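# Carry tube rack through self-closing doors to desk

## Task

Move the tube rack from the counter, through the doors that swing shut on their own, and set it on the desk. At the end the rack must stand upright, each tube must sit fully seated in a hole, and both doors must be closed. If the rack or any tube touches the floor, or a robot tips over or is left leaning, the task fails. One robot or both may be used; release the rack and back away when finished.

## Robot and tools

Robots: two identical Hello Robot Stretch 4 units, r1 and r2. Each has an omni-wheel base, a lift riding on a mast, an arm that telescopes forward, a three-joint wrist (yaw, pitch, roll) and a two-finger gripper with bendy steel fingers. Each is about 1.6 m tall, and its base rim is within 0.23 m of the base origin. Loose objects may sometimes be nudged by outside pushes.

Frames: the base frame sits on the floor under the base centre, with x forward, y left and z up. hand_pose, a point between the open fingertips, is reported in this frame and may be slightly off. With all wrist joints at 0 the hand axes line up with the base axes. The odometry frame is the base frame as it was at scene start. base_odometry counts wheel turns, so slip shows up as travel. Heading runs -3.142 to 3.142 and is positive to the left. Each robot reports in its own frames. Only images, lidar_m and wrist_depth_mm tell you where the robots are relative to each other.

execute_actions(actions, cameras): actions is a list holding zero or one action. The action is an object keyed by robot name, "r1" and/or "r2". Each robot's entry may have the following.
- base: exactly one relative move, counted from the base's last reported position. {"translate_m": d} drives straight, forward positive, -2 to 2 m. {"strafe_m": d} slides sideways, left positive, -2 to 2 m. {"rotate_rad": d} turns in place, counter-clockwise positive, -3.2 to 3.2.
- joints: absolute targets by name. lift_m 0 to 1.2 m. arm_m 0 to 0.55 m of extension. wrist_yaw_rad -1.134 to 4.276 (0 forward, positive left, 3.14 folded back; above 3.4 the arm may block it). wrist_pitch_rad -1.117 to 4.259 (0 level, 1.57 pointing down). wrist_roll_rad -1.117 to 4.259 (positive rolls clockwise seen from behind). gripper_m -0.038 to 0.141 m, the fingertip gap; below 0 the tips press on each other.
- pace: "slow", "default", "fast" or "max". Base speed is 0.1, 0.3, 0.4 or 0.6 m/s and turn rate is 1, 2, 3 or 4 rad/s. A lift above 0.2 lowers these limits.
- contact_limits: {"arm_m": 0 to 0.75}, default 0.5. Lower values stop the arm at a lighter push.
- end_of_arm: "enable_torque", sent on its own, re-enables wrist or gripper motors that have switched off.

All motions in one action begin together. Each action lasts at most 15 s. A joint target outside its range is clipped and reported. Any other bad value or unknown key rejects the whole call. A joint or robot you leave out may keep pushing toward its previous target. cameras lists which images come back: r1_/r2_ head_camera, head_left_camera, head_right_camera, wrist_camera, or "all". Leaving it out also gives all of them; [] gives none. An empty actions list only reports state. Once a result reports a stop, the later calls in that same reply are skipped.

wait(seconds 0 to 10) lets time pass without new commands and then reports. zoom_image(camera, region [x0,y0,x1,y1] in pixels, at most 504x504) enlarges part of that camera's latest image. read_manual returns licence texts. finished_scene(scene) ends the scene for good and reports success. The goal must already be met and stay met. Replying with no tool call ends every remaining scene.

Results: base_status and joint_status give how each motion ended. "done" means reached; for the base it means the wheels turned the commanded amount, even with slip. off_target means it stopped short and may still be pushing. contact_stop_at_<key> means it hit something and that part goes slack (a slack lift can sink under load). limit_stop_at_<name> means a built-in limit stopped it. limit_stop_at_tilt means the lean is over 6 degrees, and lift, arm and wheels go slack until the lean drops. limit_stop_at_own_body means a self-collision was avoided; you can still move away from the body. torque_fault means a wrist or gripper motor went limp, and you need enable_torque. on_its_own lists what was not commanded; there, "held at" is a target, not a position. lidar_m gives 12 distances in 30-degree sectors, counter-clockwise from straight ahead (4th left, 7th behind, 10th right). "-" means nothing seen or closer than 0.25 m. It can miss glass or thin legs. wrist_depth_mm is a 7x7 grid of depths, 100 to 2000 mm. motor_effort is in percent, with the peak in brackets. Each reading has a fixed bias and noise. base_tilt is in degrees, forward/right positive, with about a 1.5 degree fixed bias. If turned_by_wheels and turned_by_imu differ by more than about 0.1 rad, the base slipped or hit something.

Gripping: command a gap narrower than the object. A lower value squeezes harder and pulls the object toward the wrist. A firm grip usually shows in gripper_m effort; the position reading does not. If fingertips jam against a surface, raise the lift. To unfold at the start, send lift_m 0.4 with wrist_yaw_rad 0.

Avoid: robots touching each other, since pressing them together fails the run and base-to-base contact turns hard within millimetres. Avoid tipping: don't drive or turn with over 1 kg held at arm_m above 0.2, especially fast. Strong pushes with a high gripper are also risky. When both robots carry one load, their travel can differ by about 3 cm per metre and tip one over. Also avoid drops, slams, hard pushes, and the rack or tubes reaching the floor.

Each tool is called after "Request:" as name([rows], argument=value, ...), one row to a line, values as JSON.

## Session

Request:
execute_actions(actions=[])

Scene clock: 0.00 s.
r1.base_odometry: x=+0.000 y=+0.000 heading=+0.000 (m, m, rad; r1's odometry frame)
r1.turned_by_wheels: +0.000 (rad since the last result)
r1.turned_by_imu: +0.000 (rad since the last result)
r1.base_tilt: forward=+0.0 right=+0.2 (deg)
r1.lidar_m: 0.80 0.82 1.10 1.21 1.19 1.66 2.27 2.34 3.08 1.18 1.22 0.88
r1.base_status: not commanded
r1.joint_positions: lift_m=+0.204 arm_m=-0.003 wrist_yaw_rad=+3.207 wrist_pitch_rad=+0.006 wrist_roll_rad=+0.000 gripper_m=+0.057
r1.joint_status: not commanded
r1.motor_effort: lift_m=+19 arm_m=+0 wrist_yaw_rad=+1 wrist_pitch_rad=-6 wrist_roll_rad=+2 gripper_m=-2 wheel_0=+0 wheel_1=-1 wheel_2=+0 (%)
r1.hand_pose: x=-0.1252 y=+0.0685 z=+0.3809 quat_wxyz=(-0.033, -0.003, +0.000, +0.999) (m; r1's base frame)
r1.wrist_depth_mm: - 134 134 - - - 1661 / - - 132 - - - 1661 / - 110 132 - - - 1661 / - 123 151 - - - 1708 / 198 - - - - - 1708 / 216 1618 208 1661 202 1576 1464 / 603 960 1042 146 960 1008 1025
r2.base_odometry: x=+0.000 y=+0.000 heading=+0.000 (m, m, rad; r2's odometry frame)
r2.turned_by_wheels: +0.000 (rad since the last result)
r2.turned_by_imu: +0.000 (rad since the last result)
r2.base_tilt: forward=-0.2 right=+0.2 (deg)
r2.lidar_m: 2.48 1.63 1.51 1.18 0.75 0.67 0.69 0.87 1.22 1.22 2.70 2.44
r2.base_status: not commanded
r2.joint_positions: lift_m=+0.266 arm_m=+0.001 wrist_yaw_rad=+3.184 wrist_pitch_rad=-0.010 wrist_roll_rad=+0.010 gripper_m=+0.057
r2.joint_status: not commanded
r2.motor_effort: lift_m=+17 arm_m=-1 wrist_yaw_rad=+3 wrist_pitch_rad=-5 wrist_roll_rad=+0 gripper_m=-3 wheel_0=+0 wheel_1=-1 wheel_2=+0 (%)
r2.hand_pose: x=-0.1200 y=+0.0751 z=+0.4467 quat_wxyz=(-0.021, +0.005, +0.005, +1.000) (m; r2's base frame)
r2.wrist_depth_mm: - - 139 831 741 676 627 / - - 139 820 750 683 627 / - 113 141 798 750 691 634 / 148 145 253 842 759 683 627 / 216 1078 946 820 750 683 634 / 216 1098 202 820 200 683 634 / 217 891 917 - 750 668 634
pictures: r1_head_camera, r1_head_left_camera, r1_head_right_camera, r1_wrist_camera, r2_head_camera, r2_head_left_camera, r2_head_right_camera, r2_wrist_camera
Images, in order (width x height): r1_head_camera 420x560, r1_head_left_camera 420x672, r1_head_right_camera 420x672, r1_wrist_camera 616x392, r2_head_camera 420x560, r2_head_left_camera 420x672, r2_head_right_camera 420x672, r2_wrist_camera 616x392.

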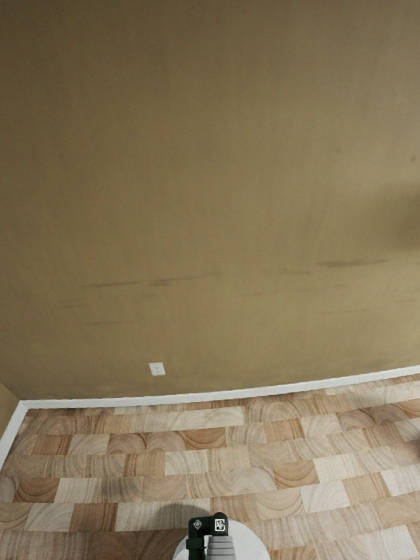

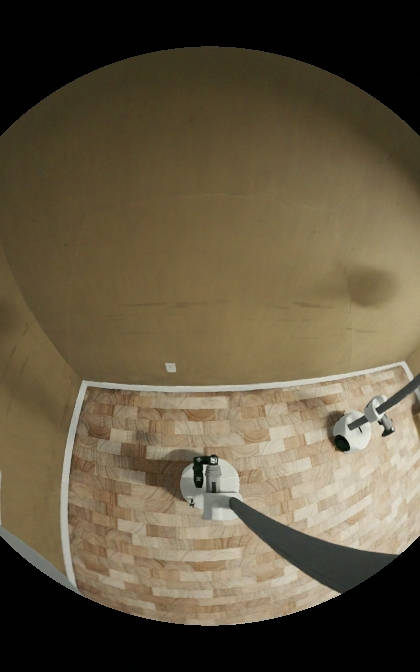

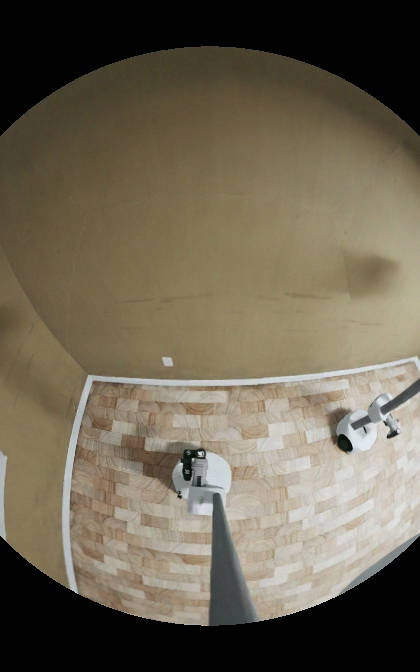

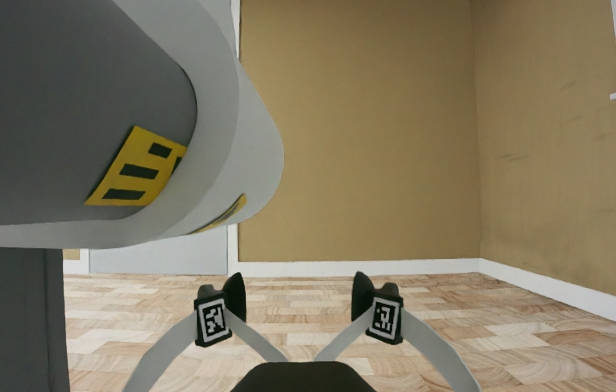

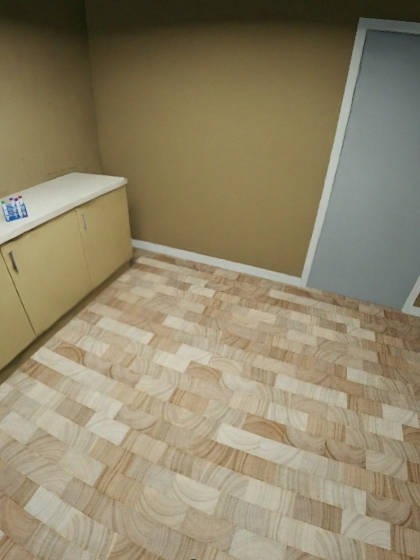

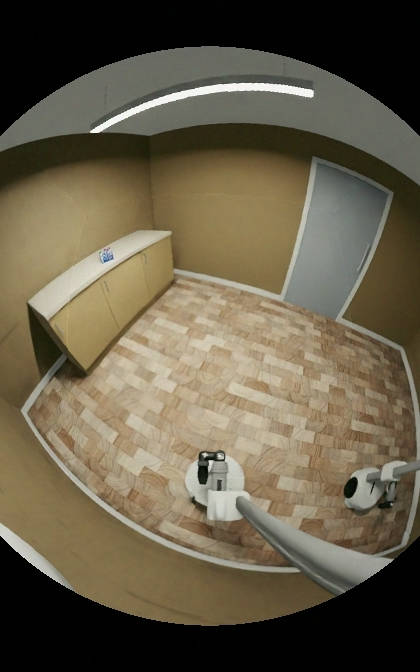

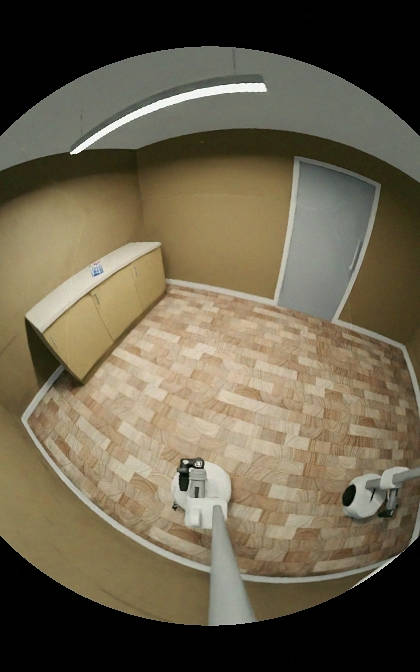

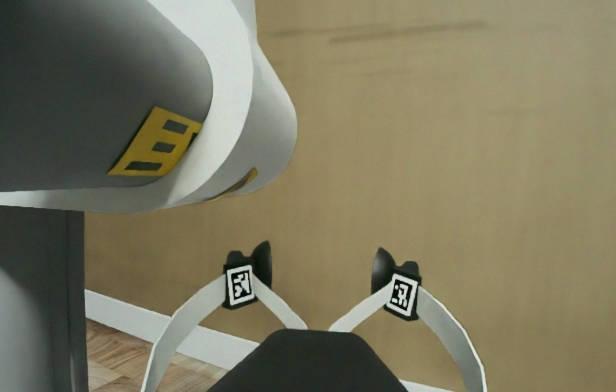

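Request:
execute_actions([
  {"r2":{"base":{"rotate_rad":1.22},"joints":{"lift_m":0.8,"wrist_yaw_rad":0,"gripper_m":0.141},"pace":"fast"},"r1":{"base":{"rotate_rad":-3.03},"joints":{"lift_m":0.75,"wrist_yaw_rad":0,"gripper_m":0.1},"pace":"fast"}},
], cameras=["r1_head_camera","r1_wrist_camera","r2_head_camera","r2_wrist_camera"])

Scene clock: 2.87 s.
r1.base_odometry: x=+0.000 y=+0.000 heading=-3.030 (m, m, rad; r1's odometry frame)
r1.turned_by_wheels: -3.030 (rad since the last result)
r1.turned_by_imu: -3.071 (rad since the last result)
r1.base_tilt: forward=+0.1 right=+0.2 (deg)
r1.lidar_m: 2.24 2.42 2.97 1.19 1.12 0.84 0.79 0.86 1.25 1.21 1.25 1.85
r1.base_status: done
r1.joint_positions: lift_m=+0.750 arm_m=-0.003 wrist_yaw_rad=+0.000 wrist_pitch_rad=+0.006 wrist_roll_rad=+0.000 gripper_m=+0.100
r1.joint_status: all done
r1.motor_effort: lift_m=+25(27) arm_m=+0(0) wrist_yaw_rad=-1(7) wrist_pitch_rad=-7(6) wrist_roll_rad=+0(1) gripper_m=-1(3) wheel_0=+0(8) wheel_1=+0(10) wheel_2=-1(7) (%)
r1.hand_pose: x=+0.4569 y=-0.0873 z=+0.9260 quat_wxyz=(+1.000, +0.000, +0.003, +0.000) (m; r1's base frame)
r1.wrist_depth_mm: - - - - - - 1756 / - - - - - - 1756 / - - - - - - 1708 / - - - - - - 1756 / - - - - - - 1808 / - - 220 - 211 - 1863 / - - - 145 - - 1756
r2.base_odometry: x=+0.000 y=+0.000 heading=+1.220 (m, m, rad; r2's odometry frame)
r2.turned_by_wheels: +1.220 (rad since the last result)
r2.turned_by_imu: +1.229 (rad since the last result)
r2.base_tilt: forward=-0.2 right=+0.2 (deg)
r2.lidar_m: 1.51 0.95 0.71 0.67 0.71 0.97 1.20 1.51 2.54 2.43 2.09 1.53
r2.base_status: done
r2.joint_positions: lift_m=+0.800 arm_m=+0.001 wrist_yaw_rad=+0.000 wrist_pitch_rad=-0.010 wrist_roll_rad=+0.010 gripper_m=+0.141
r2.joint_status: all done
r2.motor_effort: lift_m=+22(23) arm_m=-1(1) wrist_yaw_rad=+1(5) wrist_pitch_rad=-5(5) wrist_roll_rad=+0(1) gripper_m=+0(4) wheel_0=-2(6) wheel_1=-1(8) wheel_2=+0(13) (%)
r2.hand_pose: x=+0.4605 y=-0.0873 z=+0.9808 quat_wxyz=(+1.000, +0.005, -0.005, +0.000) (m; r2's base frame)
r2.wrist_depth_mm: 976 1366 1808 1756 1808 1756 1708 / 976 1397 1863 1863 1756 1808 1756 / 991 1430 1863 1808 1756 1756 1756 / 1008 1430 1863 1863 1808 1756 1756 / 1042 1397 1921 1921 1255 1255 1229 / 1008 1366 1921 1863 1308 1229 1281 / 1042 1397 1921 - 1281 1281 1229
pictures: r1_head_camera, r1_wrist_camera, r2_head_camera, r2_wrist_camera
Images, in order (width x height): r1_head_camera 420x560, r1_wrist_camera 616x392, r2_head_camera 420x560, r2_wrist_camera 616x392.

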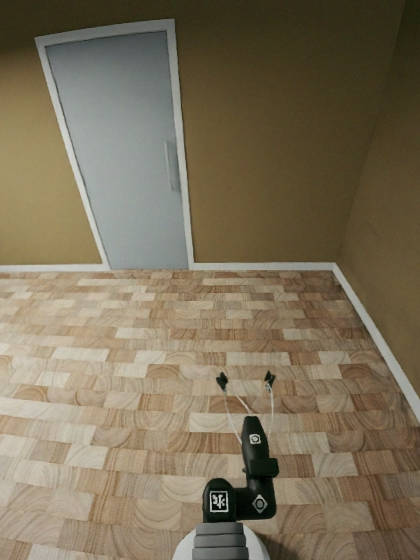

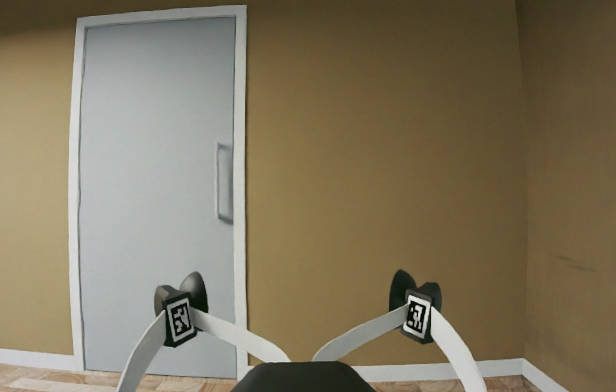

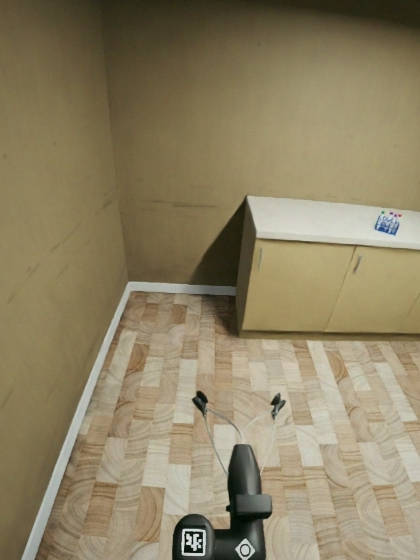

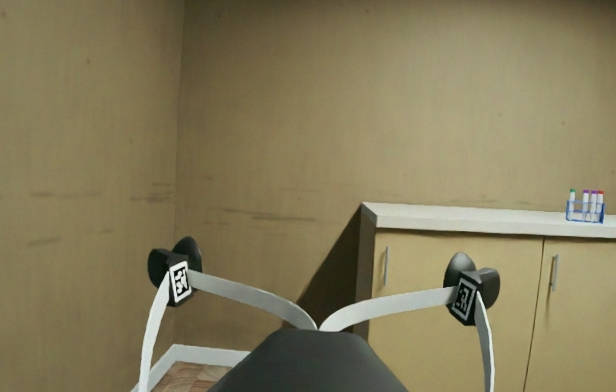

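Request:
execute_actions([
  {"r2":{"base":{"strafe_m":-0.88},"pace":"fast"},"r1":{"base":{"translate_m":1.0},"joints":{"lift_m":0.78,"arm_m":0.5},"pace":"fast"}},
], cameras=[])

Request:
execute_actions([
  {"r2":{"base":{"translate_m":0.85},"pace":"fast"},"r1":{"base":{"strafe_m":0.4},"pace":"fast"}},
], cameras=["r1_head_camera","r1_wrist_camera","r2_head_camera","r2_wrist_camera"])

Scene clock: 7.30 s.
r1.base_odometry: x=-0.994 y=-0.111 heading=-3.030 (m, m, rad; r1's odometry frame)
r1.turned_by_wheels: +0.000 (rad since the last result)
r1.turned_by_imu: -0.005 (rad since the last result)
r1.base_tilt: forward=+0.1 right=+0.2 (deg)
r1.lidar_m: 1.26 1.30 1.95 1.17 1.27 1.86 1.82 1.75 1.31 1.24 1.33 1.31
r1.base_status: done
r1.joint_positions: lift_m=+0.780 arm_m=+0.499 wrist_yaw_rad=+0.000 wrist_pitch_rad=+0.006 wrist_roll_rad=+0.000 gripper_m=+0.100
r1.joint_status: all done
r1.motor_effort: lift_m=+25(28) arm_m=+7(9) wrist_yaw_rad=+0(2) wrist_pitch_rad=-7(7) wrist_roll_rad=+1(0) gripper_m=+0(4) wheel_0=-1(6) wheel_1=-1(6) wheel_2=+0(11) (%)
r1.hand_pose: x=+0.9582 y=-0.0874 z=+0.9560 quat_wxyz=(+1.000, +0.000, +0.003, +0.000) (m; r1's base frame)
r1.wrist_depth_mm: 585 580 580 574 569 569 564 / 580 574 580 574 569 574 564 / 580 580 580 569 569 564 569 / 580 580 574 569 569 569 564 / 569 569 580 569 564 564 559 / 580 564 219 569 211 564 564 / 580 564 564 145 564 549 564
r2.base_odometry: x=+0.826 y=-0.303 heading=+1.220 (m, m, rad; r2's odometry frame)
r2.turned_by_wheels: +0.000 (rad since the last result)
r2.turned_by_imu: +0.001 (rad since the last result)
r2.base_tilt: forward=-0.1 right=+0.1 (deg)
r2.lidar_m: 1.47 1.55 1.60 1.55 1.63 2.28 1.17 1.25 1.62 1.57 1.64 1.53
r2.base_status: done
r2.joint_positions: lift_m=+0.800 arm_m=+0.001 wrist_yaw_rad=+0.000 wrist_pitch_rad=-0.010 wrist_roll_rad=+0.010 gripper_m=+0.141
r2.joint_status: not commanded
r2.motor_effort: lift_m=+22(22) arm_m=+0(1) wrist_yaw_rad=+2(0) wrist_pitch_rad=-6(4) wrist_roll_rad=+0(0) gripper_m=+0(0) wheel_0=+0(14) wheel_1=+2(10) wheel_2=-1(1) (%)
r2.hand_pose: x=+0.4605 y=-0.0874 z=+0.9808 quat_wxyz=(+1.000, +0.005, -0.005, +0.000) (m; r2's base frame)
r2.wrist_depth_mm: 1921 1863 1756 1756 1808 1756 1756 / 1863 1808 1808 1756 1756 1808 1756 / 1921 1808 1863 1808 1808 1756 1756 / 1808 1921 1756 1808 1863 1808 1756 / 1921 1308 1281 1281 1255 1229 1255 / 1983 1336 1281 1281 1281 1229 1229 / 1921 1336 1308 - 1281 1281 1255
pictures: none
No camera images: the call's "cameras" was empty. Leave "cameras" out to get every camera's image.

Scene clock: 10.93 s.
r1.base_odometry: x=-0.949 y=-0.509 heading=-3.030 (m, m, rad; r1's odometry frame)
r1.turned_by_wheels: +0.000 (rad since the last result)
r1.turned_by_imu: -0.001 (rad since the last result)
r1.base_tilt: forward=+0.1 right=+0.4 (deg)
r1.lidar_m: 1.24 1.36 1.96 1.61 2.45 1.85 1.78 1.91 1.67 1.64 1.77 1.33
r1.base_status: done
r1.joint_positions: lift_m=+0.780 arm_m=+0.499 wrist_yaw_rad=+0.000 wrist_pitch_rad=+0.006 wrist_roll_rad=+0.000 gripper_m=+0.100
r1.joint_status: not commanded
r1.motor_effort: lift_m=+26(25) arm_m=+6(6) wrist_yaw_rad=+0(1) wrist_pitch_rad=-7(7) wrist_roll_rad=+0(0) gripper_m=+2(2) wheel_0=+1(11) wheel_1=-1(9) wheel_2=-2(1) (%)
r1.hand_pose: x=+0.9582 y=-0.0874 z=+0.9560 quat_wxyz=(+1.000, +0.000, +0.003, +0.000) (m; r1's base frame)
r1.wrist_depth_mm: 603 603 597 580 597 591 591 / 603 603 603 597 591 585 585 / 603 603 597 585 585 591 580 / 597 591 585 591 591 580 580 / 597 597 597 585 580 585 580 / 591 591 218 585 210 580 574 / 597 585 585 145 585 574 580
r2.base_odometry: x=+1.118 y=+0.496 heading=+1.220 (m, m, rad; r2's odometry frame)
r2.turned_by_wheels: +0.000 (rad since the last result)
r2.turned_by_imu: -0.004 (rad since the last result)
r2.base_tilt: forward=-0.1 right=+0.2 (deg)
r2.lidar_m: 0.60 0.65 1.60 1.54 1.63 2.24 1.63 1.92 1.63 1.57 0.87 0.63
r2.base_status: done
r2.joint_positions: lift_m=+0.800 arm_m=+0.001 wrist_yaw_rad=+0.000 wrist_pitch_rad=-0.010 wrist_roll_rad=+0.010 gripper_m=+0.141
r2.joint_status: not commanded
r2.motor_effort: lift_m=+22(22) arm_m=+0(1) wrist_yaw_rad=+1(1) wrist_pitch_rad=-5(5) wrist_roll_rad=+0(1) gripper_m=+2(0) wheel_0=-1(7) wheel_1=-2(5) wheel_2=+1(12) (%)
r2.hand_pose: x=+0.4605 y=-0.0874 z=+0.9808 quat_wxyz=(+1.000, +0.005, -0.005, +0.000) (m; r2's base frame)
r2.wrist_depth_mm: 1008 1008 991 991 976 946 946 / 1025 1008 991 991 991 960 946 / 1008 1025 991 991 976 976 960 / 1042 1025 991 1008 991 991 960 / 500 525 517 609 539 585 691 / 445 415 410 404 402 394 394 / 445 442 436 - 421 418 413
pictures: r1_head_camera, r1_wrist_camera, r2_head_camera, r2_wrist_camera
Images, in order (width x height): r1_head_camera 420x560, r1_wrist_camera 616x392, r2_head_camera 420x560, r2_wrist_camera 616x392.

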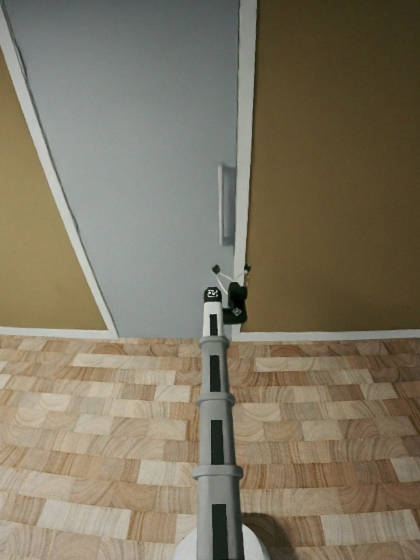

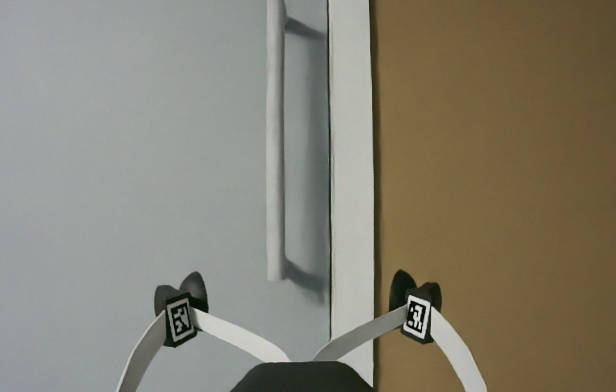

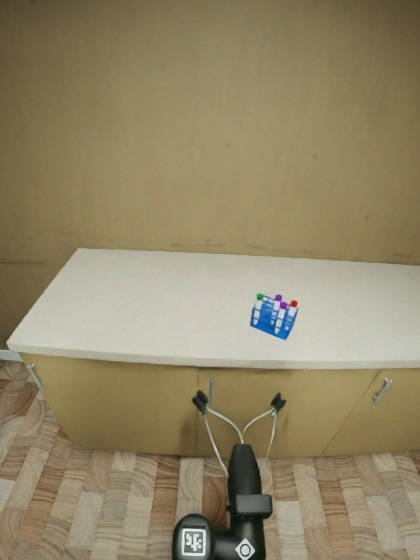

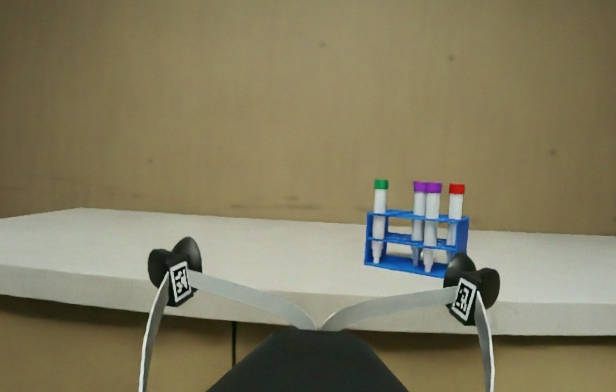

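Request:
zoom_image(camera="r2_head_camera", region=[225, 275, 325, 365])

Request:
zoom_image(camera="r2_wrist_camera", region=[340, 160, 490, 295])

Region (225, 275, 325, 365) of r2_head_camera's 420x560 image, scaled by 5.040, with more detail than that image has; it fills the top 454 rows of this view, and the rest is white.

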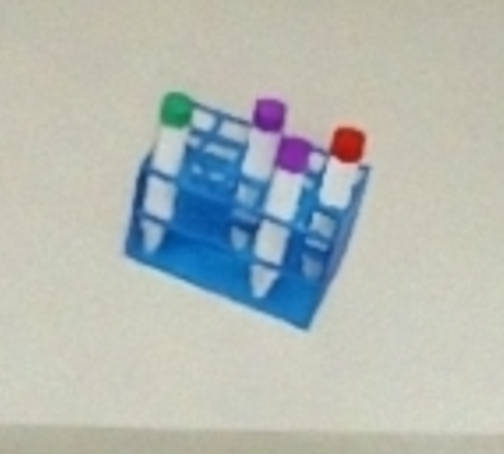

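Region (340, 160, 490, 295) of r2_wrist_camera's 616x392 image, scaled by 3.360; it fills the top 454 rows of this view, and the rest is white.

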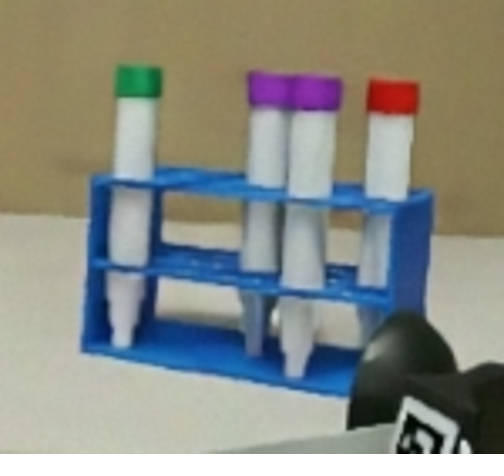

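Request:
execute_actions([
  {"r2":{"base":{"rotate_rad":-0.45},"joints":{"lift_m":0.86,"wrist_pitch_rad":0.3}},"r1":{"base":{"strafe_m":0.028},"joints":{"lift_m":0.82}}},
], cameras=[])

Request:
execute_actions([
  {"r2":{"base":{"strafe_m":0.235},"joints":{"arm_m":0.17}},"r1":{"base":{"translate_m":0.27}}},
], cameras=["r1_wrist_camera","r2_head_camera","r2_wrist_camera"])

Scene clock: 13.20 s.
r1.base_odometry: x=-0.946 y=-0.537 heading=-3.030 (m, m, rad; r1's odometry frame)
r1.turned_by_wheels: +0.000 (rad since the last result)
r1.turned_by_imu: -0.001 (rad since the last result)
r1.base_tilt: forward=+0.0 right=+0.1 (deg)
r1.lidar_m: 1.22 1.39 1.98 1.57 2.46 1.84 1.79 1.90 1.75 1.65 1.80 1.33
r1.base_status: done
r1.joint_positions: lift_m=+0.820 arm_m=+0.499 wrist_yaw_rad=+0.000 wrist_pitch_rad=+0.006 wrist_roll_rad=+0.000 gripper_m=+0.100
r1.joint_status: all done
r1.motor_effort: lift_m=+26(26) arm_m=+7(7) wrist_yaw_rad=+0(0) wrist_pitch_rad=-7(6) wrist_roll_rad=+0(1) gripper_m=-2(2) wheel_0=+1(7) wheel_1=+0(8) wheel_2=-1(3) (%)
r1.hand_pose: x=+0.9582 y=-0.0874 z=+0.9960 quat_wxyz=(+1.000, +0.000, +0.003, +0.000) (m; r1's base frame)
r1.wrist_depth_mm: 615 609 597 603 591 591 585 / 603 597 603 591 591 585 591 / 603 603 603 591 591 585 580 / 603 597 603 591 591 585 585 / 603 591 597 591 585 580 580 / 597 603 219 597 211 585 580 / 597 591 597 146 580 580 585
r2.base_odometry: x=+1.118 y=+0.496 heading=+0.770 (m, m, rad; r2's odometry frame)
r2.turned_by_wheels: -0.450 (rad since the last result)
r2.turned_by_imu: -0.454 (rad since the last result)
r2.base_tilt: forward=-0.1 right=+0.2 (deg)
r2.lidar_m: 0.63 0.59 0.68 1.57 1.55 1.66 2.43 1.60 1.90 1.60 1.58 0.82
r2.base_status: done
r2.joint_positions: lift_m=+0.860 arm_m=+0.001 wrist_yaw_rad=+0.000 wrist_pitch_rad=+0.302 wrist_roll_rad=+0.010 gripper_m=+0.141
r2.joint_status: all done
r2.motor_effort: lift_m=+22(24) arm_m=+0(0) wrist_yaw_rad=+0(1) wrist_pitch_rad=-4(6) wrist_roll_rad=+0(0) gripper_m=-1(1) wheel_0=+0(7) wheel_1=-1(6) wheel_2=+1(5) (%)
r2.hand_pose: x=+0.4474 y=-0.0874 z=+0.9521 quat_wxyz=(+0.989, +0.005, +0.150, -0.001) (m; r2's base frame)
r2.wrist_depth_mm: 820 878 946 1042 1138 1255 1308 / 842 917 991 1078 1205 1308 1336 / 699 564 585 732 759 798 854 / 430 442 480 530 585 676 768 / 430 459 521 574 640 723 866 / 452 488 539 585 676 759 946 / 477 517 574 - 768 878 1336
pictures: none
No camera images: the call's "cameras" was empty. Leave "cameras" out to get every camera's image.

Scene clock: 15.57 s.
r1.base_odometry: x=-1.215 y=-0.567 heading=-3.030 (m, m, rad; r1's odometry frame)
r1.turned_by_wheels: +0.000 (rad since the last result)
r1.turned_by_imu: -0.002 (rad since the last result)
r1.base_tilt: forward=+0.1 right=+0.2 (deg)
r1.lidar_m: 0.97 1.08 1.55 1.91 1.78 2.13 2.05 2.20 1.74 1.70 1.41 1.05
r1.base_status: done
r1.joint_positions: lift_m=+0.820 arm_m=+0.499 wrist_yaw_rad=+0.000 wrist_pitch_rad=+0.006 wrist_roll_rad=+0.000 gripper_m=+0.100
r1.joint_status: not commanded
r1.motor_effort: lift_m=+25(26) arm_m=+7(6) wrist_yaw_rad=+0(1) wrist_pitch_rad=-6(6) wrist_roll_rad=+0(1) gripper_m=+1(0) wheel_0=-1(4) wheel_1=+0(6) wheel_2=-1(11) (%)
r1.hand_pose: x=+0.9582 y=-0.0874 z=+0.9960 quat_wxyz=(+1.000, +0.000, +0.003, +0.000) (m; r1's base frame)
r1.wrist_depth_mm: 327 325 325 322 314 319 315 / 327 325 324 320 319 319 319 / 325 324 324 320 319 317 317 / 324 324 322 319 319 315 315 / 324 322 322 319 320 315 314 / 324 322 219 319 210 315 314 / 320 320 319 145 307 312 312
r2.base_odometry: x=+0.955 y=+0.665 heading=+0.770 (m, m, rad; r2's odometry frame)
r2.turned_by_wheels: +0.000 (rad since the last result)
r2.turned_by_imu: -0.001 (rad since the last result)
r2.base_tilt: forward=-0.1 right=+0.1 (deg)
r2.lidar_m: 0.53 0.50 0.56 1.37 1.33 1.43 2.12 1.86 1.81 1.81 1.79 0.70
r2.base_status: done
r2.joint_positions: lift_m=+0.860 arm_m=+0.169 wrist_yaw_rad=+0.000 wrist_pitch_rad=+0.302 wrist_roll_rad=+0.010 gripper_m=+0.141
r2.joint_status: all done
r2.motor_effort: lift_m=+22(22) arm_m=+5(6) wrist_yaw_rad=-1(0) wrist_pitch_rad=-4(5) wrist_roll_rad=+0(0) gripper_m=+0(1) wheel_0=+2(8) wheel_1=-1(8) wheel_2=+0(1) (%)
r2.hand_pose: x=+0.6155 y=-0.0874 z=+0.9521 quat_wxyz=(+0.989, +0.005, +0.150, -0.001) (m; r2's base frame)
r2.wrist_depth_mm: 621 661 732 788 878 960 1060 / 654 691 759 820 891 1025 1138 / 654 691 707 382 603 788 842 / 424 433 449 402 389 466 480 / 307 314 307 327 330 334 362 / 242 237 241 256 283 314 439 / 205 216 239 - 353 404 488
pictures: r1_wrist_camera, r2_head_camera, r2_wrist_camera
Images, in order (width x height): r1_wrist_camera 616x392, r2_head_camera 420x560, r2_wrist_camera 616x392.

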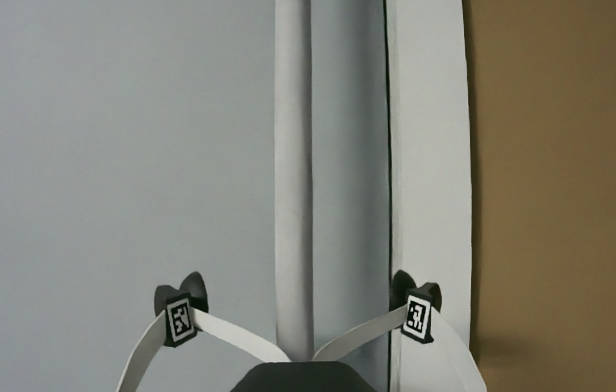

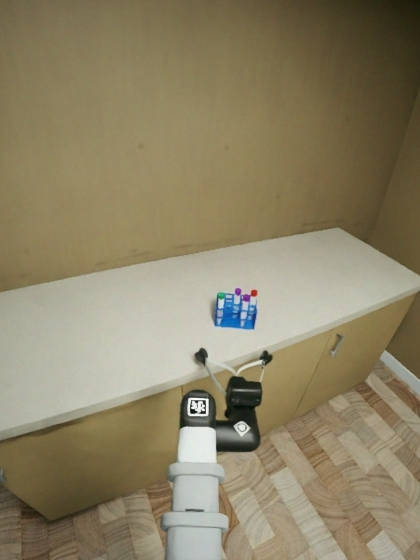

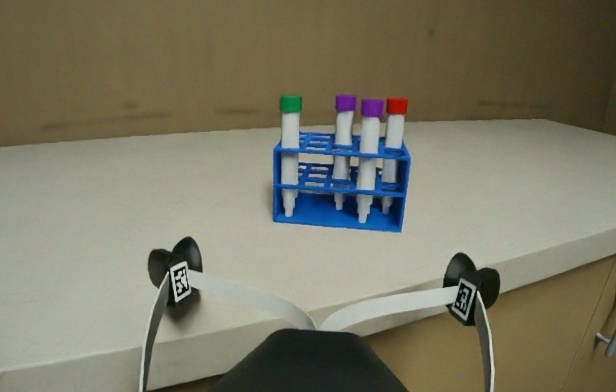

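Request:
execute_actions(actions=[])

Scene clock: 16.40 s.
r1.base_odometry: x=-1.215 y=-0.567 heading=-3.030 (m, m, rad; r1's odometry frame)
r1.turned_by_wheels: +0.000 (rad since the last result)
r1.turned_by_imu: +0.000 (rad since the last result)
r1.base_tilt: forward=-0.1 right=+0.3 (deg)
r1.lidar_m: 0.96 1.09 1.54 1.92 1.79 2.12 2.04 2.18 1.74 1.70 1.42 1.05
r1.base_status: done
r1.joint_positions: lift_m=+0.820 arm_m=+0.499 wrist_yaw_rad=+0.000 wrist_pitch_rad=+0.006 wrist_roll_rad=+0.000 gripper_m=+0.100
r1.joint_status: not commanded
r1.motor_effort: lift_m=+25(26) arm_m=+7(6) wrist_yaw_rad=+0(1) wrist_pitch_rad=-6(6) wrist_roll_rad=+0(1) gripper_m=+0(0) wheel_0=-1(4) wheel_1=+0(6) wheel_2=-1(11) (%)
r1.hand_pose: x=+0.9582 y=-0.0874 z=+0.9960 quat_wxyz=(+1.000, +0.000, +0.003, +0.000) (m; r1's base frame)
r1.wrist_depth_mm: 329 329 325 320 312 319 317 / 327 325 324 322 320 315 315 / 325 324 322 319 320 317 317 / 325 322 322 320 319 317 315 / 324 324 322 317 320 315 314 / 324 319 220 319 211 314 314 / 320 319 319 145 310 312 312
r2.base_odometry: x=+0.955 y=+0.665 heading=+0.770 (m, m, rad; r2's odometry frame)
r2.turned_by_wheels: +0.000 (rad since the last result)
r2.turned_by_imu: +0.000 (rad since the last result)
r2.base_tilt: forward=-0.1 right=+0.2 (deg)
r2.lidar_m: 0.52 0.50 0.55 1.36 1.33 1.43 2.13 1.83 1.81 1.82 1.79 0.69
r2.base_status: done
r2.joint_positions: lift_m=+0.860 arm_m=+0.169 wrist_yaw_rad=+0.000 wrist_pitch_rad=+0.302 wrist_roll_rad=+0.010 gripper_m=+0.141
r2.joint_status: all done
r2.motor_effort: lift_m=+22(22) arm_m=+5(6) wrist_yaw_rad=+0(0) wrist_pitch_rad=-4(5) wrist_roll_rad=+0(0) gripper_m=+0(1) wheel_0=+2(8) wheel_1=-1(8) wheel_2=+1(1) (%)
r2.hand_pose: x=+0.6155 y=-0.0874 z=+0.9521 quat_wxyz=(+0.989, +0.005, +0.150, -0.001) (m; r2's base frame)
r2.wrist_depth_mm: 621 661 732 778 866 976 1060 / 647 699 759 820 904 1025 1098 / 654 691 707 382 603 788 831 / 424 430 442 399 392 469 477 / 307 314 309 327 334 334 359 / 241 237 240 257 283 314 442 / 204 216 237 - 353 410 488
pictures: r1_head_camera, r1_head_left_camera, r1_head_right_camera, r1_wrist_camera, r2_head_camera, r2_head_left_camera, r2_head_right_camera, r2_wrist_camera
Images, in order (width x height): r1_head_camera 420x560, r1_head_left_camera 420x672, r1_head_right_camera 420x672, r1_wrist_camera 616x392, r2_head_camera 420x560, r2_head_left_camera 420x672, r2_head_right_camera 420x672, r2_wrist_camera 616x392.

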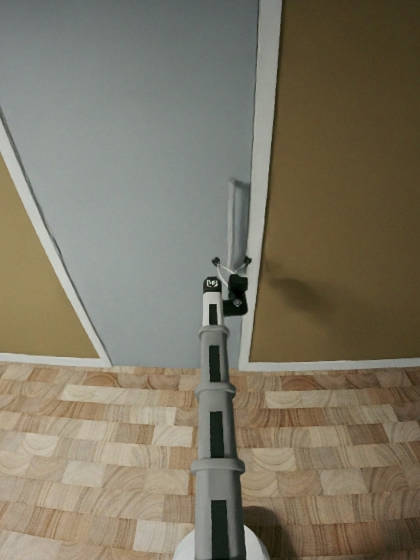

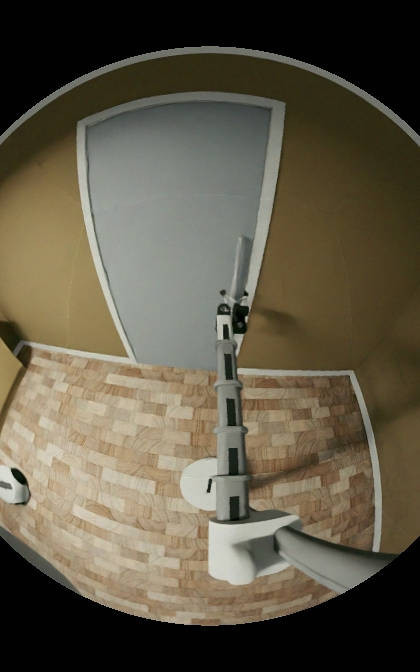

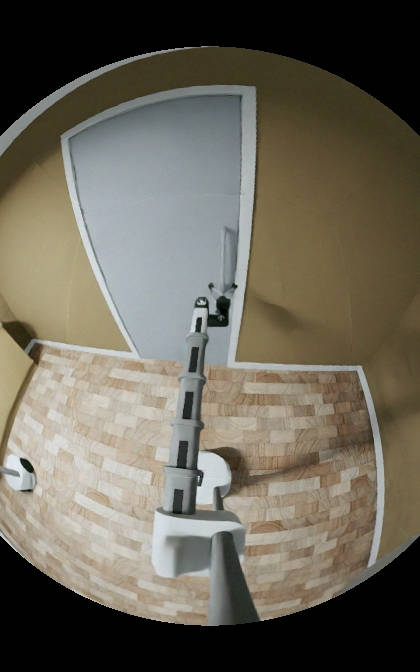

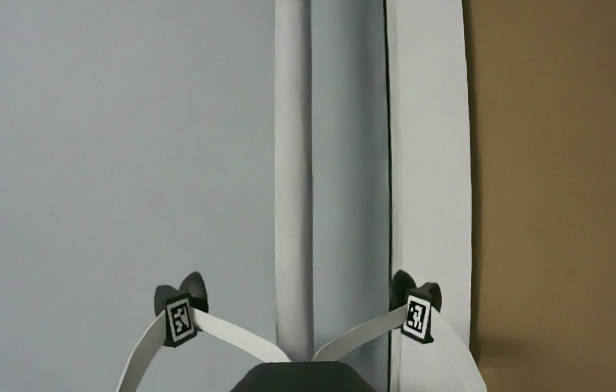

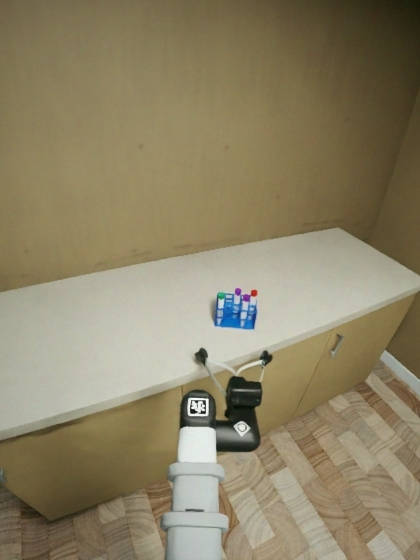

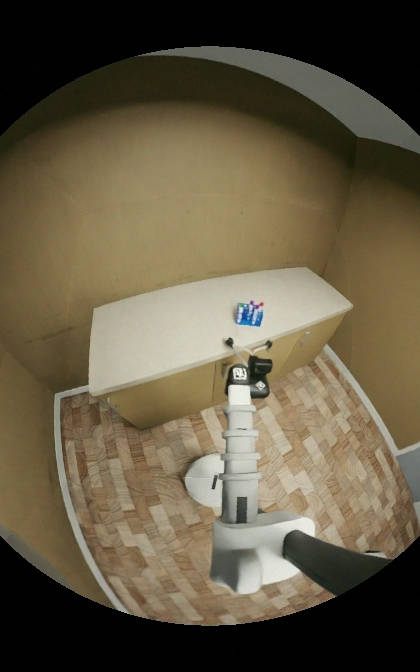

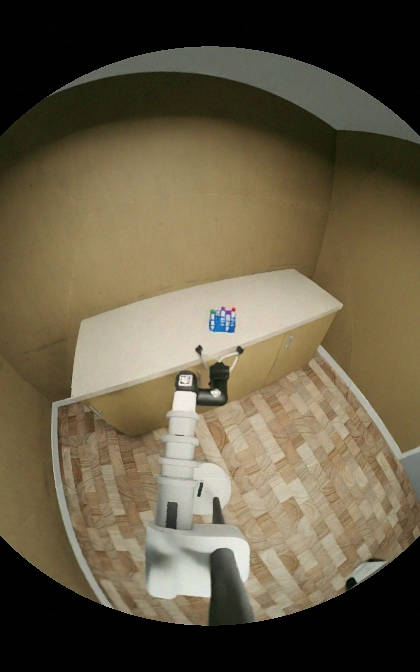

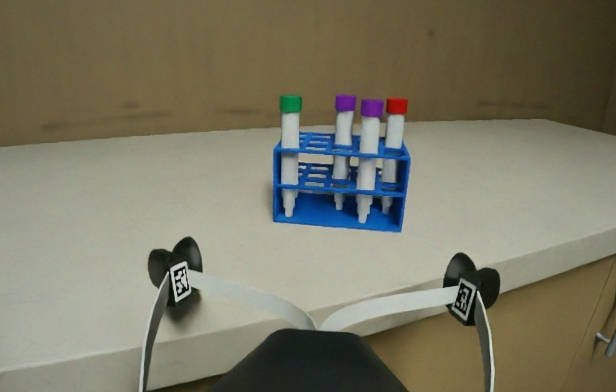

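Request:
execute_actions([
  {"r1":{"joints":{"arm_m":0.537}},"r2":{"base":{"strafe_m":-0.018},"joints":{"arm_m":0.28,"lift_m":0.864}}},
], cameras=["r1_wrist_camera","r2_wrist_camera"])

Scene clock: 17.97 s.
r1.base_odometry: x=-1.215 y=-0.567 heading=-3.030 (m, m, rad; r1's odometry frame)
r1.turned_by_wheels: +0.000 (rad since the last result)
r1.turned_by_imu: +0.000 (rad since the last result)
r1.base_tilt: forward=-0.1 right=+0.1 (deg)
r1.lidar_m: 0.96 1.07 1.57 1.87 1.78 2.12 2.07 2.21 1.74 1.68 1.41 1.06
r1.base_status: not commanded
r1.joint_positions: lift_m=+0.820 arm_m=+0.536 wrist_yaw_rad=+0.000 wrist_pitch_rad=+0.006 wrist_roll_rad=+0.000 gripper_m=+0.100
r1.joint_status: all done
r1.motor_effort: lift_m=+26(25) arm_m=+7(7) wrist_yaw_rad=+0(1) wrist_pitch_rad=-6(6) wrist_roll_rad=+1(1) gripper_m=+3(0) wheel_0=-1(1) wheel_1=+0(0) wheel_2=-1(1) (%)
r1.hand_pose: x=+0.9951 y=-0.0874 z=+0.9960 quat_wxyz=(+1.000, +0.000, +0.003, +0.000) (m; r1's base frame)
r1.wrist_depth_mm: 289 289 286 285 285 268 281 / 289 289 286 283 285 270 279 / 289 286 285 283 282 267 278 / 287 286 286 282 282 267 279 / 286 286 283 283 281 266 279 / 285 282 219 283 211 265 277 / 285 285 279 145 279 264 277
r2.base_odometry: x=+0.967 y=+0.652 heading=+0.770 (m, m, rad; r2's odometry frame)
r2.turned_by_wheels: +0.000 (rad since the last result)
r2.turned_by_imu: +0.000 (rad since the last result)
r2.base_tilt: forward=-0.1 right=+0.2 (deg)
r2.lidar_m: 0.54 0.53 0.56 1.37 1.35 1.45 2.18 1.82 1.81 1.80 1.76 0.70
r2.base_status: done
r2.joint_positions: lift_m=+0.864 arm_m=+0.279 wrist_yaw_rad=+0.000 wrist_pitch_rad=+0.302 wrist_roll_rad=+0.010 gripper_m=+0.141
r2.joint_status: all done
r2.motor_effort: lift_m=+22(23) arm_m=+5(6) wrist_yaw_rad=+1(0) wrist_pitch_rad=-4(4) wrist_roll_rad=+1(0) gripper_m=+1(0) wheel_0=+0(10) wheel_1=+2(4) wheel_2=+0(2) (%)
r2.hand_pose: x=+0.7255 y=-0.0874 z=+0.9561 quat_wxyz=(+0.989, +0.005, +0.150, -0.001) (m; r2's base frame)
r2.wrist_depth_mm: 554 591 647 699 768 854 931 / 569 621 668 732 820 904 991 / 591 634 640 654 615 809 866 / 433 439 418 286 268 477 488 / 315 319 276 296 297 342 343 / 246 242 244 250 241 240 263 / 208 207 218 - 219 214 229
pictures: r1_wrist_camera, r2_wrist_camera
Images, in order (width x height): r1_wrist_camera 616x392, r2_wrist_camera 616x392.

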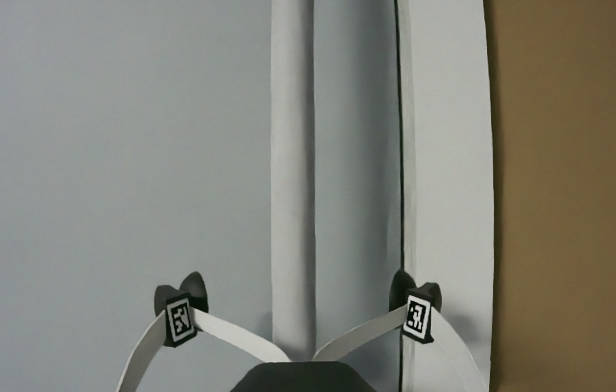

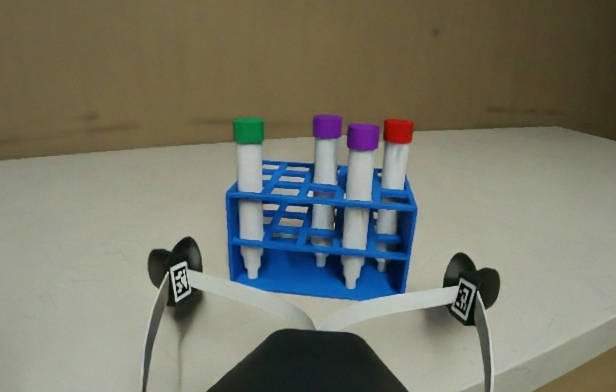

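Request:
execute_actions([
  {"r1":{"joints":{"gripper_m":-0.03}},"r2":{"joints":{"arm_m":0.34},"pace":"slow"}},
], cameras=["r1_wrist_camera","r2_wrist_camera"])

Scene clock: 20.40 s.
r1.base_odometry: x=-1.215 y=-0.567 heading=-3.030 (m, m, rad; r1's odometry frame)
r1.turned_by_wheels: +0.000 (rad since the last result)
r1.turned_by_imu: -0.001 (rad since the last result)
r1.base_tilt: forward=-0.1 right=+0.3 (deg)
r1.lidar_m: 0.95 1.09 1.55 1.87 1.79 2.14 2.05 2.20 1.77 1.69 1.44 1.05
r1.base_status: not commanded
r1.joint_positions: lift_m=+0.820 arm_m=+0.536 wrist_yaw_rad=+0.003 wrist_pitch_rad=+0.006 wrist_roll_rad=+0.000 gripper_m=-0.029
r1.joint_status: all done
r1.motor_effort: lift_m=+25(26) arm_m=+5(7) wrist_yaw_rad=-9(10) wrist_pitch_rad=-6(6) wrist_roll_rad=+0(1) gripper_m=-19(20) wheel_0=+0(1) wheel_1=+0(0) wheel_2=+1(1) (%)
r1.hand_pose: x=+0.9957 y=-0.0865 z=+0.9960 quat_wxyz=(+1.000, +0.000, +0.003, +0.002) (m; r1's base frame)
r1.wrist_depth_mm: 278 278 276 271 271 268 278 / 278 277 274 270 270 266 278 / 278 276 273 268 268 266 277 / 278 276 272 270 268 267 276 / 276 274 271 267 266 265 277 / 277 271 195 196 188 264 276 / 276 150 268 193 265 260 276
r2.base_odometry: x=+0.967 y=+0.652 heading=+0.770 (m, m, rad; r2's odometry frame)
r2.turned_by_wheels: +0.000 (rad since the last result)
r2.turned_by_imu: +0.000 (rad since the last result)
r2.base_tilt: forward=-0.1 right=+0.2 (deg)
r2.lidar_m: 0.54 0.51 0.57 1.38 1.34 1.45 2.15 1.82 1.80 1.81 1.77 0.71
r2.base_status: not commanded
r2.joint_positions: lift_m=+0.864 arm_m=+0.339 wrist_yaw_rad=+0.000 wrist_pitch_rad=+0.302 wrist_roll_rad=+0.010 gripper_m=+0.141
r2.joint_status: all done
r2.motor_effort: lift_m=+22(22) arm_m=+5(6) wrist_yaw_rad=+1(0) wrist_pitch_rad=-4(4) wrist_roll_rad=+1(1) gripper_m=+2(1) wheel_0=+0(0) wheel_1=+2(2) wheel_2=+0(0) (%)
r2.hand_pose: x=+0.7855 y=-0.0874 z=+0.9561 quat_wxyz=(+0.989, +0.005, +0.150, -0.001) (m; r2's base frame)
r2.wrist_depth_mm: 508 544 597 647 715 788 866 / 535 574 621 676 759 842 904 / 559 591 621 683 741 798 842 / 433 439 389 240 208 480 488 / 315 319 210 230 200 340 342 / 246 242 231 209 209 240 264 / 208 208 217 - 213 213 -
pictures: r1_wrist_camera, r2_wrist_camera
Images, in order (width x height): r1_wrist_camera 616x392, r2_wrist_camera 616x392.

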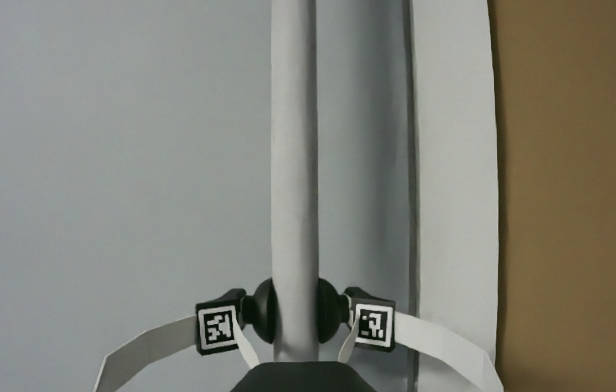

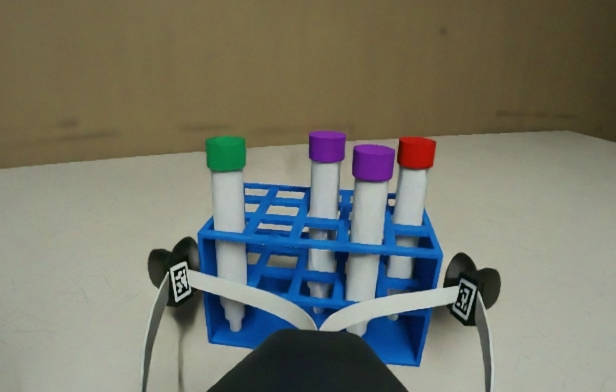

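Request:
execute_actions([
  {"r1":{"base":{"translate_m":-0.15},"joints":{"wrist_yaw_rad":0.06},"pace":"slow"},"r2":{"joints":{"gripper_m":0.05}}},
], cameras=["r1_wrist_camera","r2_wrist_camera"])

Scene clock: 23.73 s.
r1.base_odometry: x=-1.066 y=-0.550 heading=-3.028 (m, m, rad; r1's odometry frame)
r1.turned_by_wheels: +0.002 (rad since the last result)
r1.turned_by_imu: +0.003 (rad since the last result)
r1.base_tilt: forward=+0.1 right=+0.2 (deg)
r1.lidar_m: 0.93 1.15 1.79 1.74 1.76 1.97 1.90 2.06 1.75 1.67 1.63 1.21
r1.base_status: done
r1.joint_positions: lift_m=+0.820 arm_m=+0.536 wrist_yaw_rad=+0.074 wrist_pitch_rad=+0.006 wrist_roll_rad=+0.000 gripper_m=-0.029
r1.joint_status: all done
r1.on_its_own: wrist_yaw_rad is at rest, and its effort (-39) is outside its rest range (-13 to +13)
r1.motor_effort: lift_m=+25(26) arm_m=+6(5) wrist_yaw_rad=-39(36) wrist_pitch_rad=-7(7) wrist_roll_rad=+0(1) gripper_m=-23(22) wheel_0=+11(11) wheel_1=+4(6) wheel_2=+14(15) (%)
r1.hand_pose: x=+1.0011 y=-0.0660 z=+0.9960 quat_wxyz=(+0.999, +0.000, +0.003, +0.037) (m; r1's base frame)
r1.wrist_depth_mm: 342 314 289 259 252 407 404 / 342 314 287 259 252 407 404 / 342 310 289 257 251 404 399 / 340 310 287 258 251 399 397 / 338 312 285 202 250 399 399 / 342 309 192 193 242 402 397 / 336 153 274 190 242 399 397
r2.base_odometry: x=+0.967 y=+0.652 heading=+0.770 (m, m, rad; r2's odometry frame)
r2.turned_by_wheels: +0.000 (rad since the last result)
r2.turned_by_imu: +0.000 (rad since the last result)
r2.base_tilt: forward=-0.1 right=+0.2 (deg)
r2.lidar_m: 0.53 0.52 0.55 1.37 1.35 1.45 2.14 1.76 1.83 1.81 1.77 0.72
r2.base_status: not commanded
r2.joint_positions: lift_m=+0.864 arm_m=+0.339 wrist_yaw_rad=+0.000 wrist_pitch_rad=+0.303 wrist_roll_rad=+0.010 gripper_m=+0.051
r2.joint_status: all done
r2.motor_effort: lift_m=+22(22) arm_m=+5(6) wrist_yaw_rad=+0(1) wrist_pitch_rad=-7(7) wrist_roll_rad=+0(0) gripper_m=-30(32) wheel_0=+0(0) wheel_1=+2(2) wheel_2=+0(0) (%)
r2.hand_pose: x=+0.7854 y=-0.0874 z=+0.9558 quat_wxyz=(+0.989, +0.005, +0.151, -0.001) (m; r2's base frame)
r2.wrist_depth_mm: 508 549 597 640 707 788 866 / 525 574 621 676 741 831 931 / 554 585 627 647 192 798 831 / 430 439 212 218 189 473 488 / 310 319 186 210 181 340 340 / 245 184 189 206 189 177 260 / 208 206 205 - 191 213 -
pictures: r1_wrist_camera, r2_wrist_camera
Images, in order (width x height): r1_wrist_camera 616x392, r2_wrist_camera 616x392.

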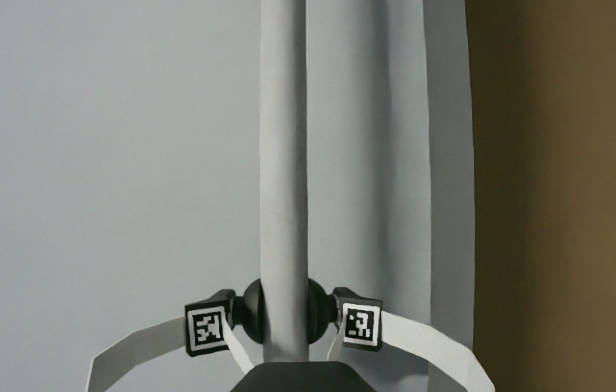

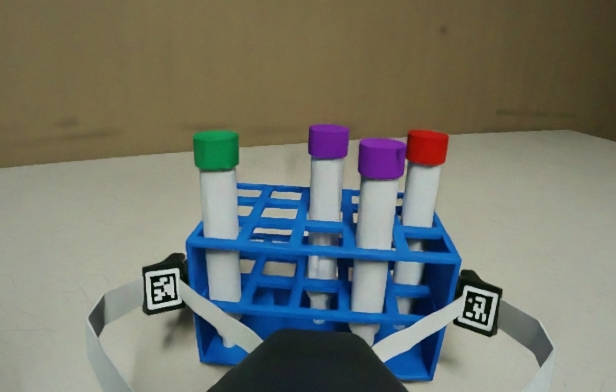

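Request:
execute_actions([
  {"r1":{"base":{"strafe_m":0.075},"joints":{"arm_m":0.405},"pace":"slow"},"r2":{"joints":{"lift_m":0.92},"pace":"slow"}},
], cameras=["r1_wrist_camera","r2_wrist_camera","r2_head_right_camera"])

Scene clock: 27.00 s.
r1.base_odometry: x=-1.057 y=-0.625 heading=-3.028 (m, m, rad; r1's odometry frame)
r1.turned_by_wheels: +0.000 (rad since the last result)
r1.turned_by_imu: -0.002 (rad since the last result)
r1.base_tilt: forward=+0.2 right=+0.3 (deg)
r1.lidar_m: 0.82 1.08 1.79 1.68 1.66 1.97 1.91 2.06 1.81 1.78 1.61 1.22
r1.base_status: done
r1.joint_positions: lift_m=+0.820 arm_m=+0.406 wrist_yaw_rad=+0.062 wrist_pitch_rad=+0.006 wrist_roll_rad=+0.000 gripper_m=-0.029
r1.joint_status: all done
r1.motor_effort: lift_m=+25(26) arm_m=-7(10) wrist_yaw_rad=-5(39) wrist_pitch_rad=-7(7) wrist_roll_rad=+1(1) gripper_m=-18(21) wheel_0=-2(15) wheel_1=-1(7) wheel_2=+0(11) (%)
r1.hand_pose: x=+0.8706 y=-0.0695 z=+0.9960 quat_wxyz=(+1.000, +0.000, +0.003, +0.031) (m; r1's base frame)
r1.wrist_depth_mm: 413 353 304 195 241 539 539 / 413 349 304 193 242 539 539 / 410 347 300 193 241 535 535 / 404 345 298 192 241 535 530 / 407 345 300 191 238 535 530 / 402 345 198 190 186 530 535 / 402 153 289 186 233 221 530
r2.base_odometry: x=+0.967 y=+0.652 heading=+0.770 (m, m, rad; r2's odometry frame)
r2.turned_by_wheels: +0.000 (rad since the last result)
r2.turned_by_imu: +0.000 (rad since the last result)
r2.base_tilt: forward=-0.1 right=+0.2 (deg)
r2.lidar_m: 0.53 0.51 0.56 1.39 1.35 1.44 2.16 1.68 1.70 1.81 1.76 0.70
r2.base_status: not commanded
r2.joint_positions: lift_m=+0.920 arm_m=+0.339 wrist_yaw_rad=+0.000 wrist_pitch_rad=+0.303 wrist_roll_rad=+0.010 gripper_m=+0.051
r2.joint_status: all done
r2.motor_effort: lift_m=+23(25) arm_m=+5(5) wrist_yaw_rad=+1(2) wrist_pitch_rad=-7(6) wrist_roll_rad=+0(0) gripper_m=-32(31) wheel_0=+0(0) wheel_1=+2(2) wheel_2=+0(0) (%)
r2.hand_pose: x=+0.7854 y=-0.0874 z=+1.0117 quat_wxyz=(+0.989, +0.005, +0.151, -0.001) (m; r2's base frame)
r2.wrist_depth_mm: 508 544 591 647 715 778 878 / 530 569 627 691 750 831 917 / 554 597 640 699 741 866 991 / 569 591 213 218 189 634 654 / 418 424 187 210 181 452 452 / 325 185 190 206 188 177 347 / 276 276 238 - 190 285 -
pictures: r1_wrist_camera, r2_head_right_camera, r2_wrist_camera
Images, in order (width x height): r1_wrist_camera 616x392, r2_head_right_camera 420x672, r2_wrist_camera 616x392.

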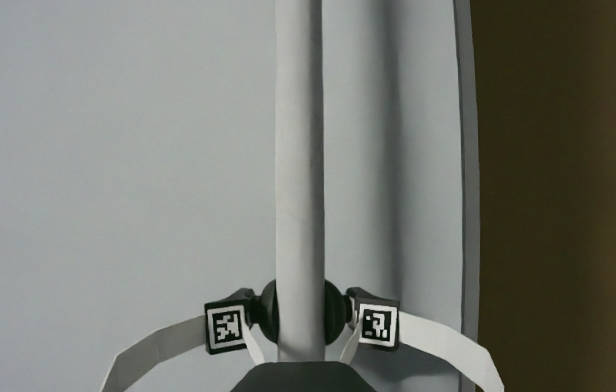

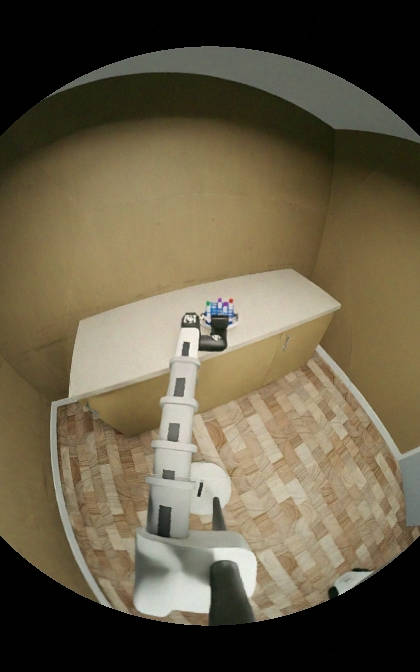

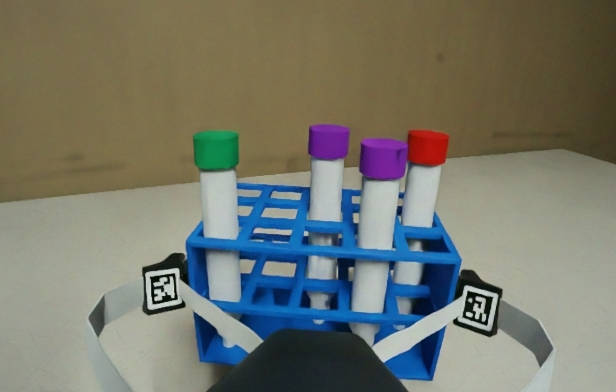

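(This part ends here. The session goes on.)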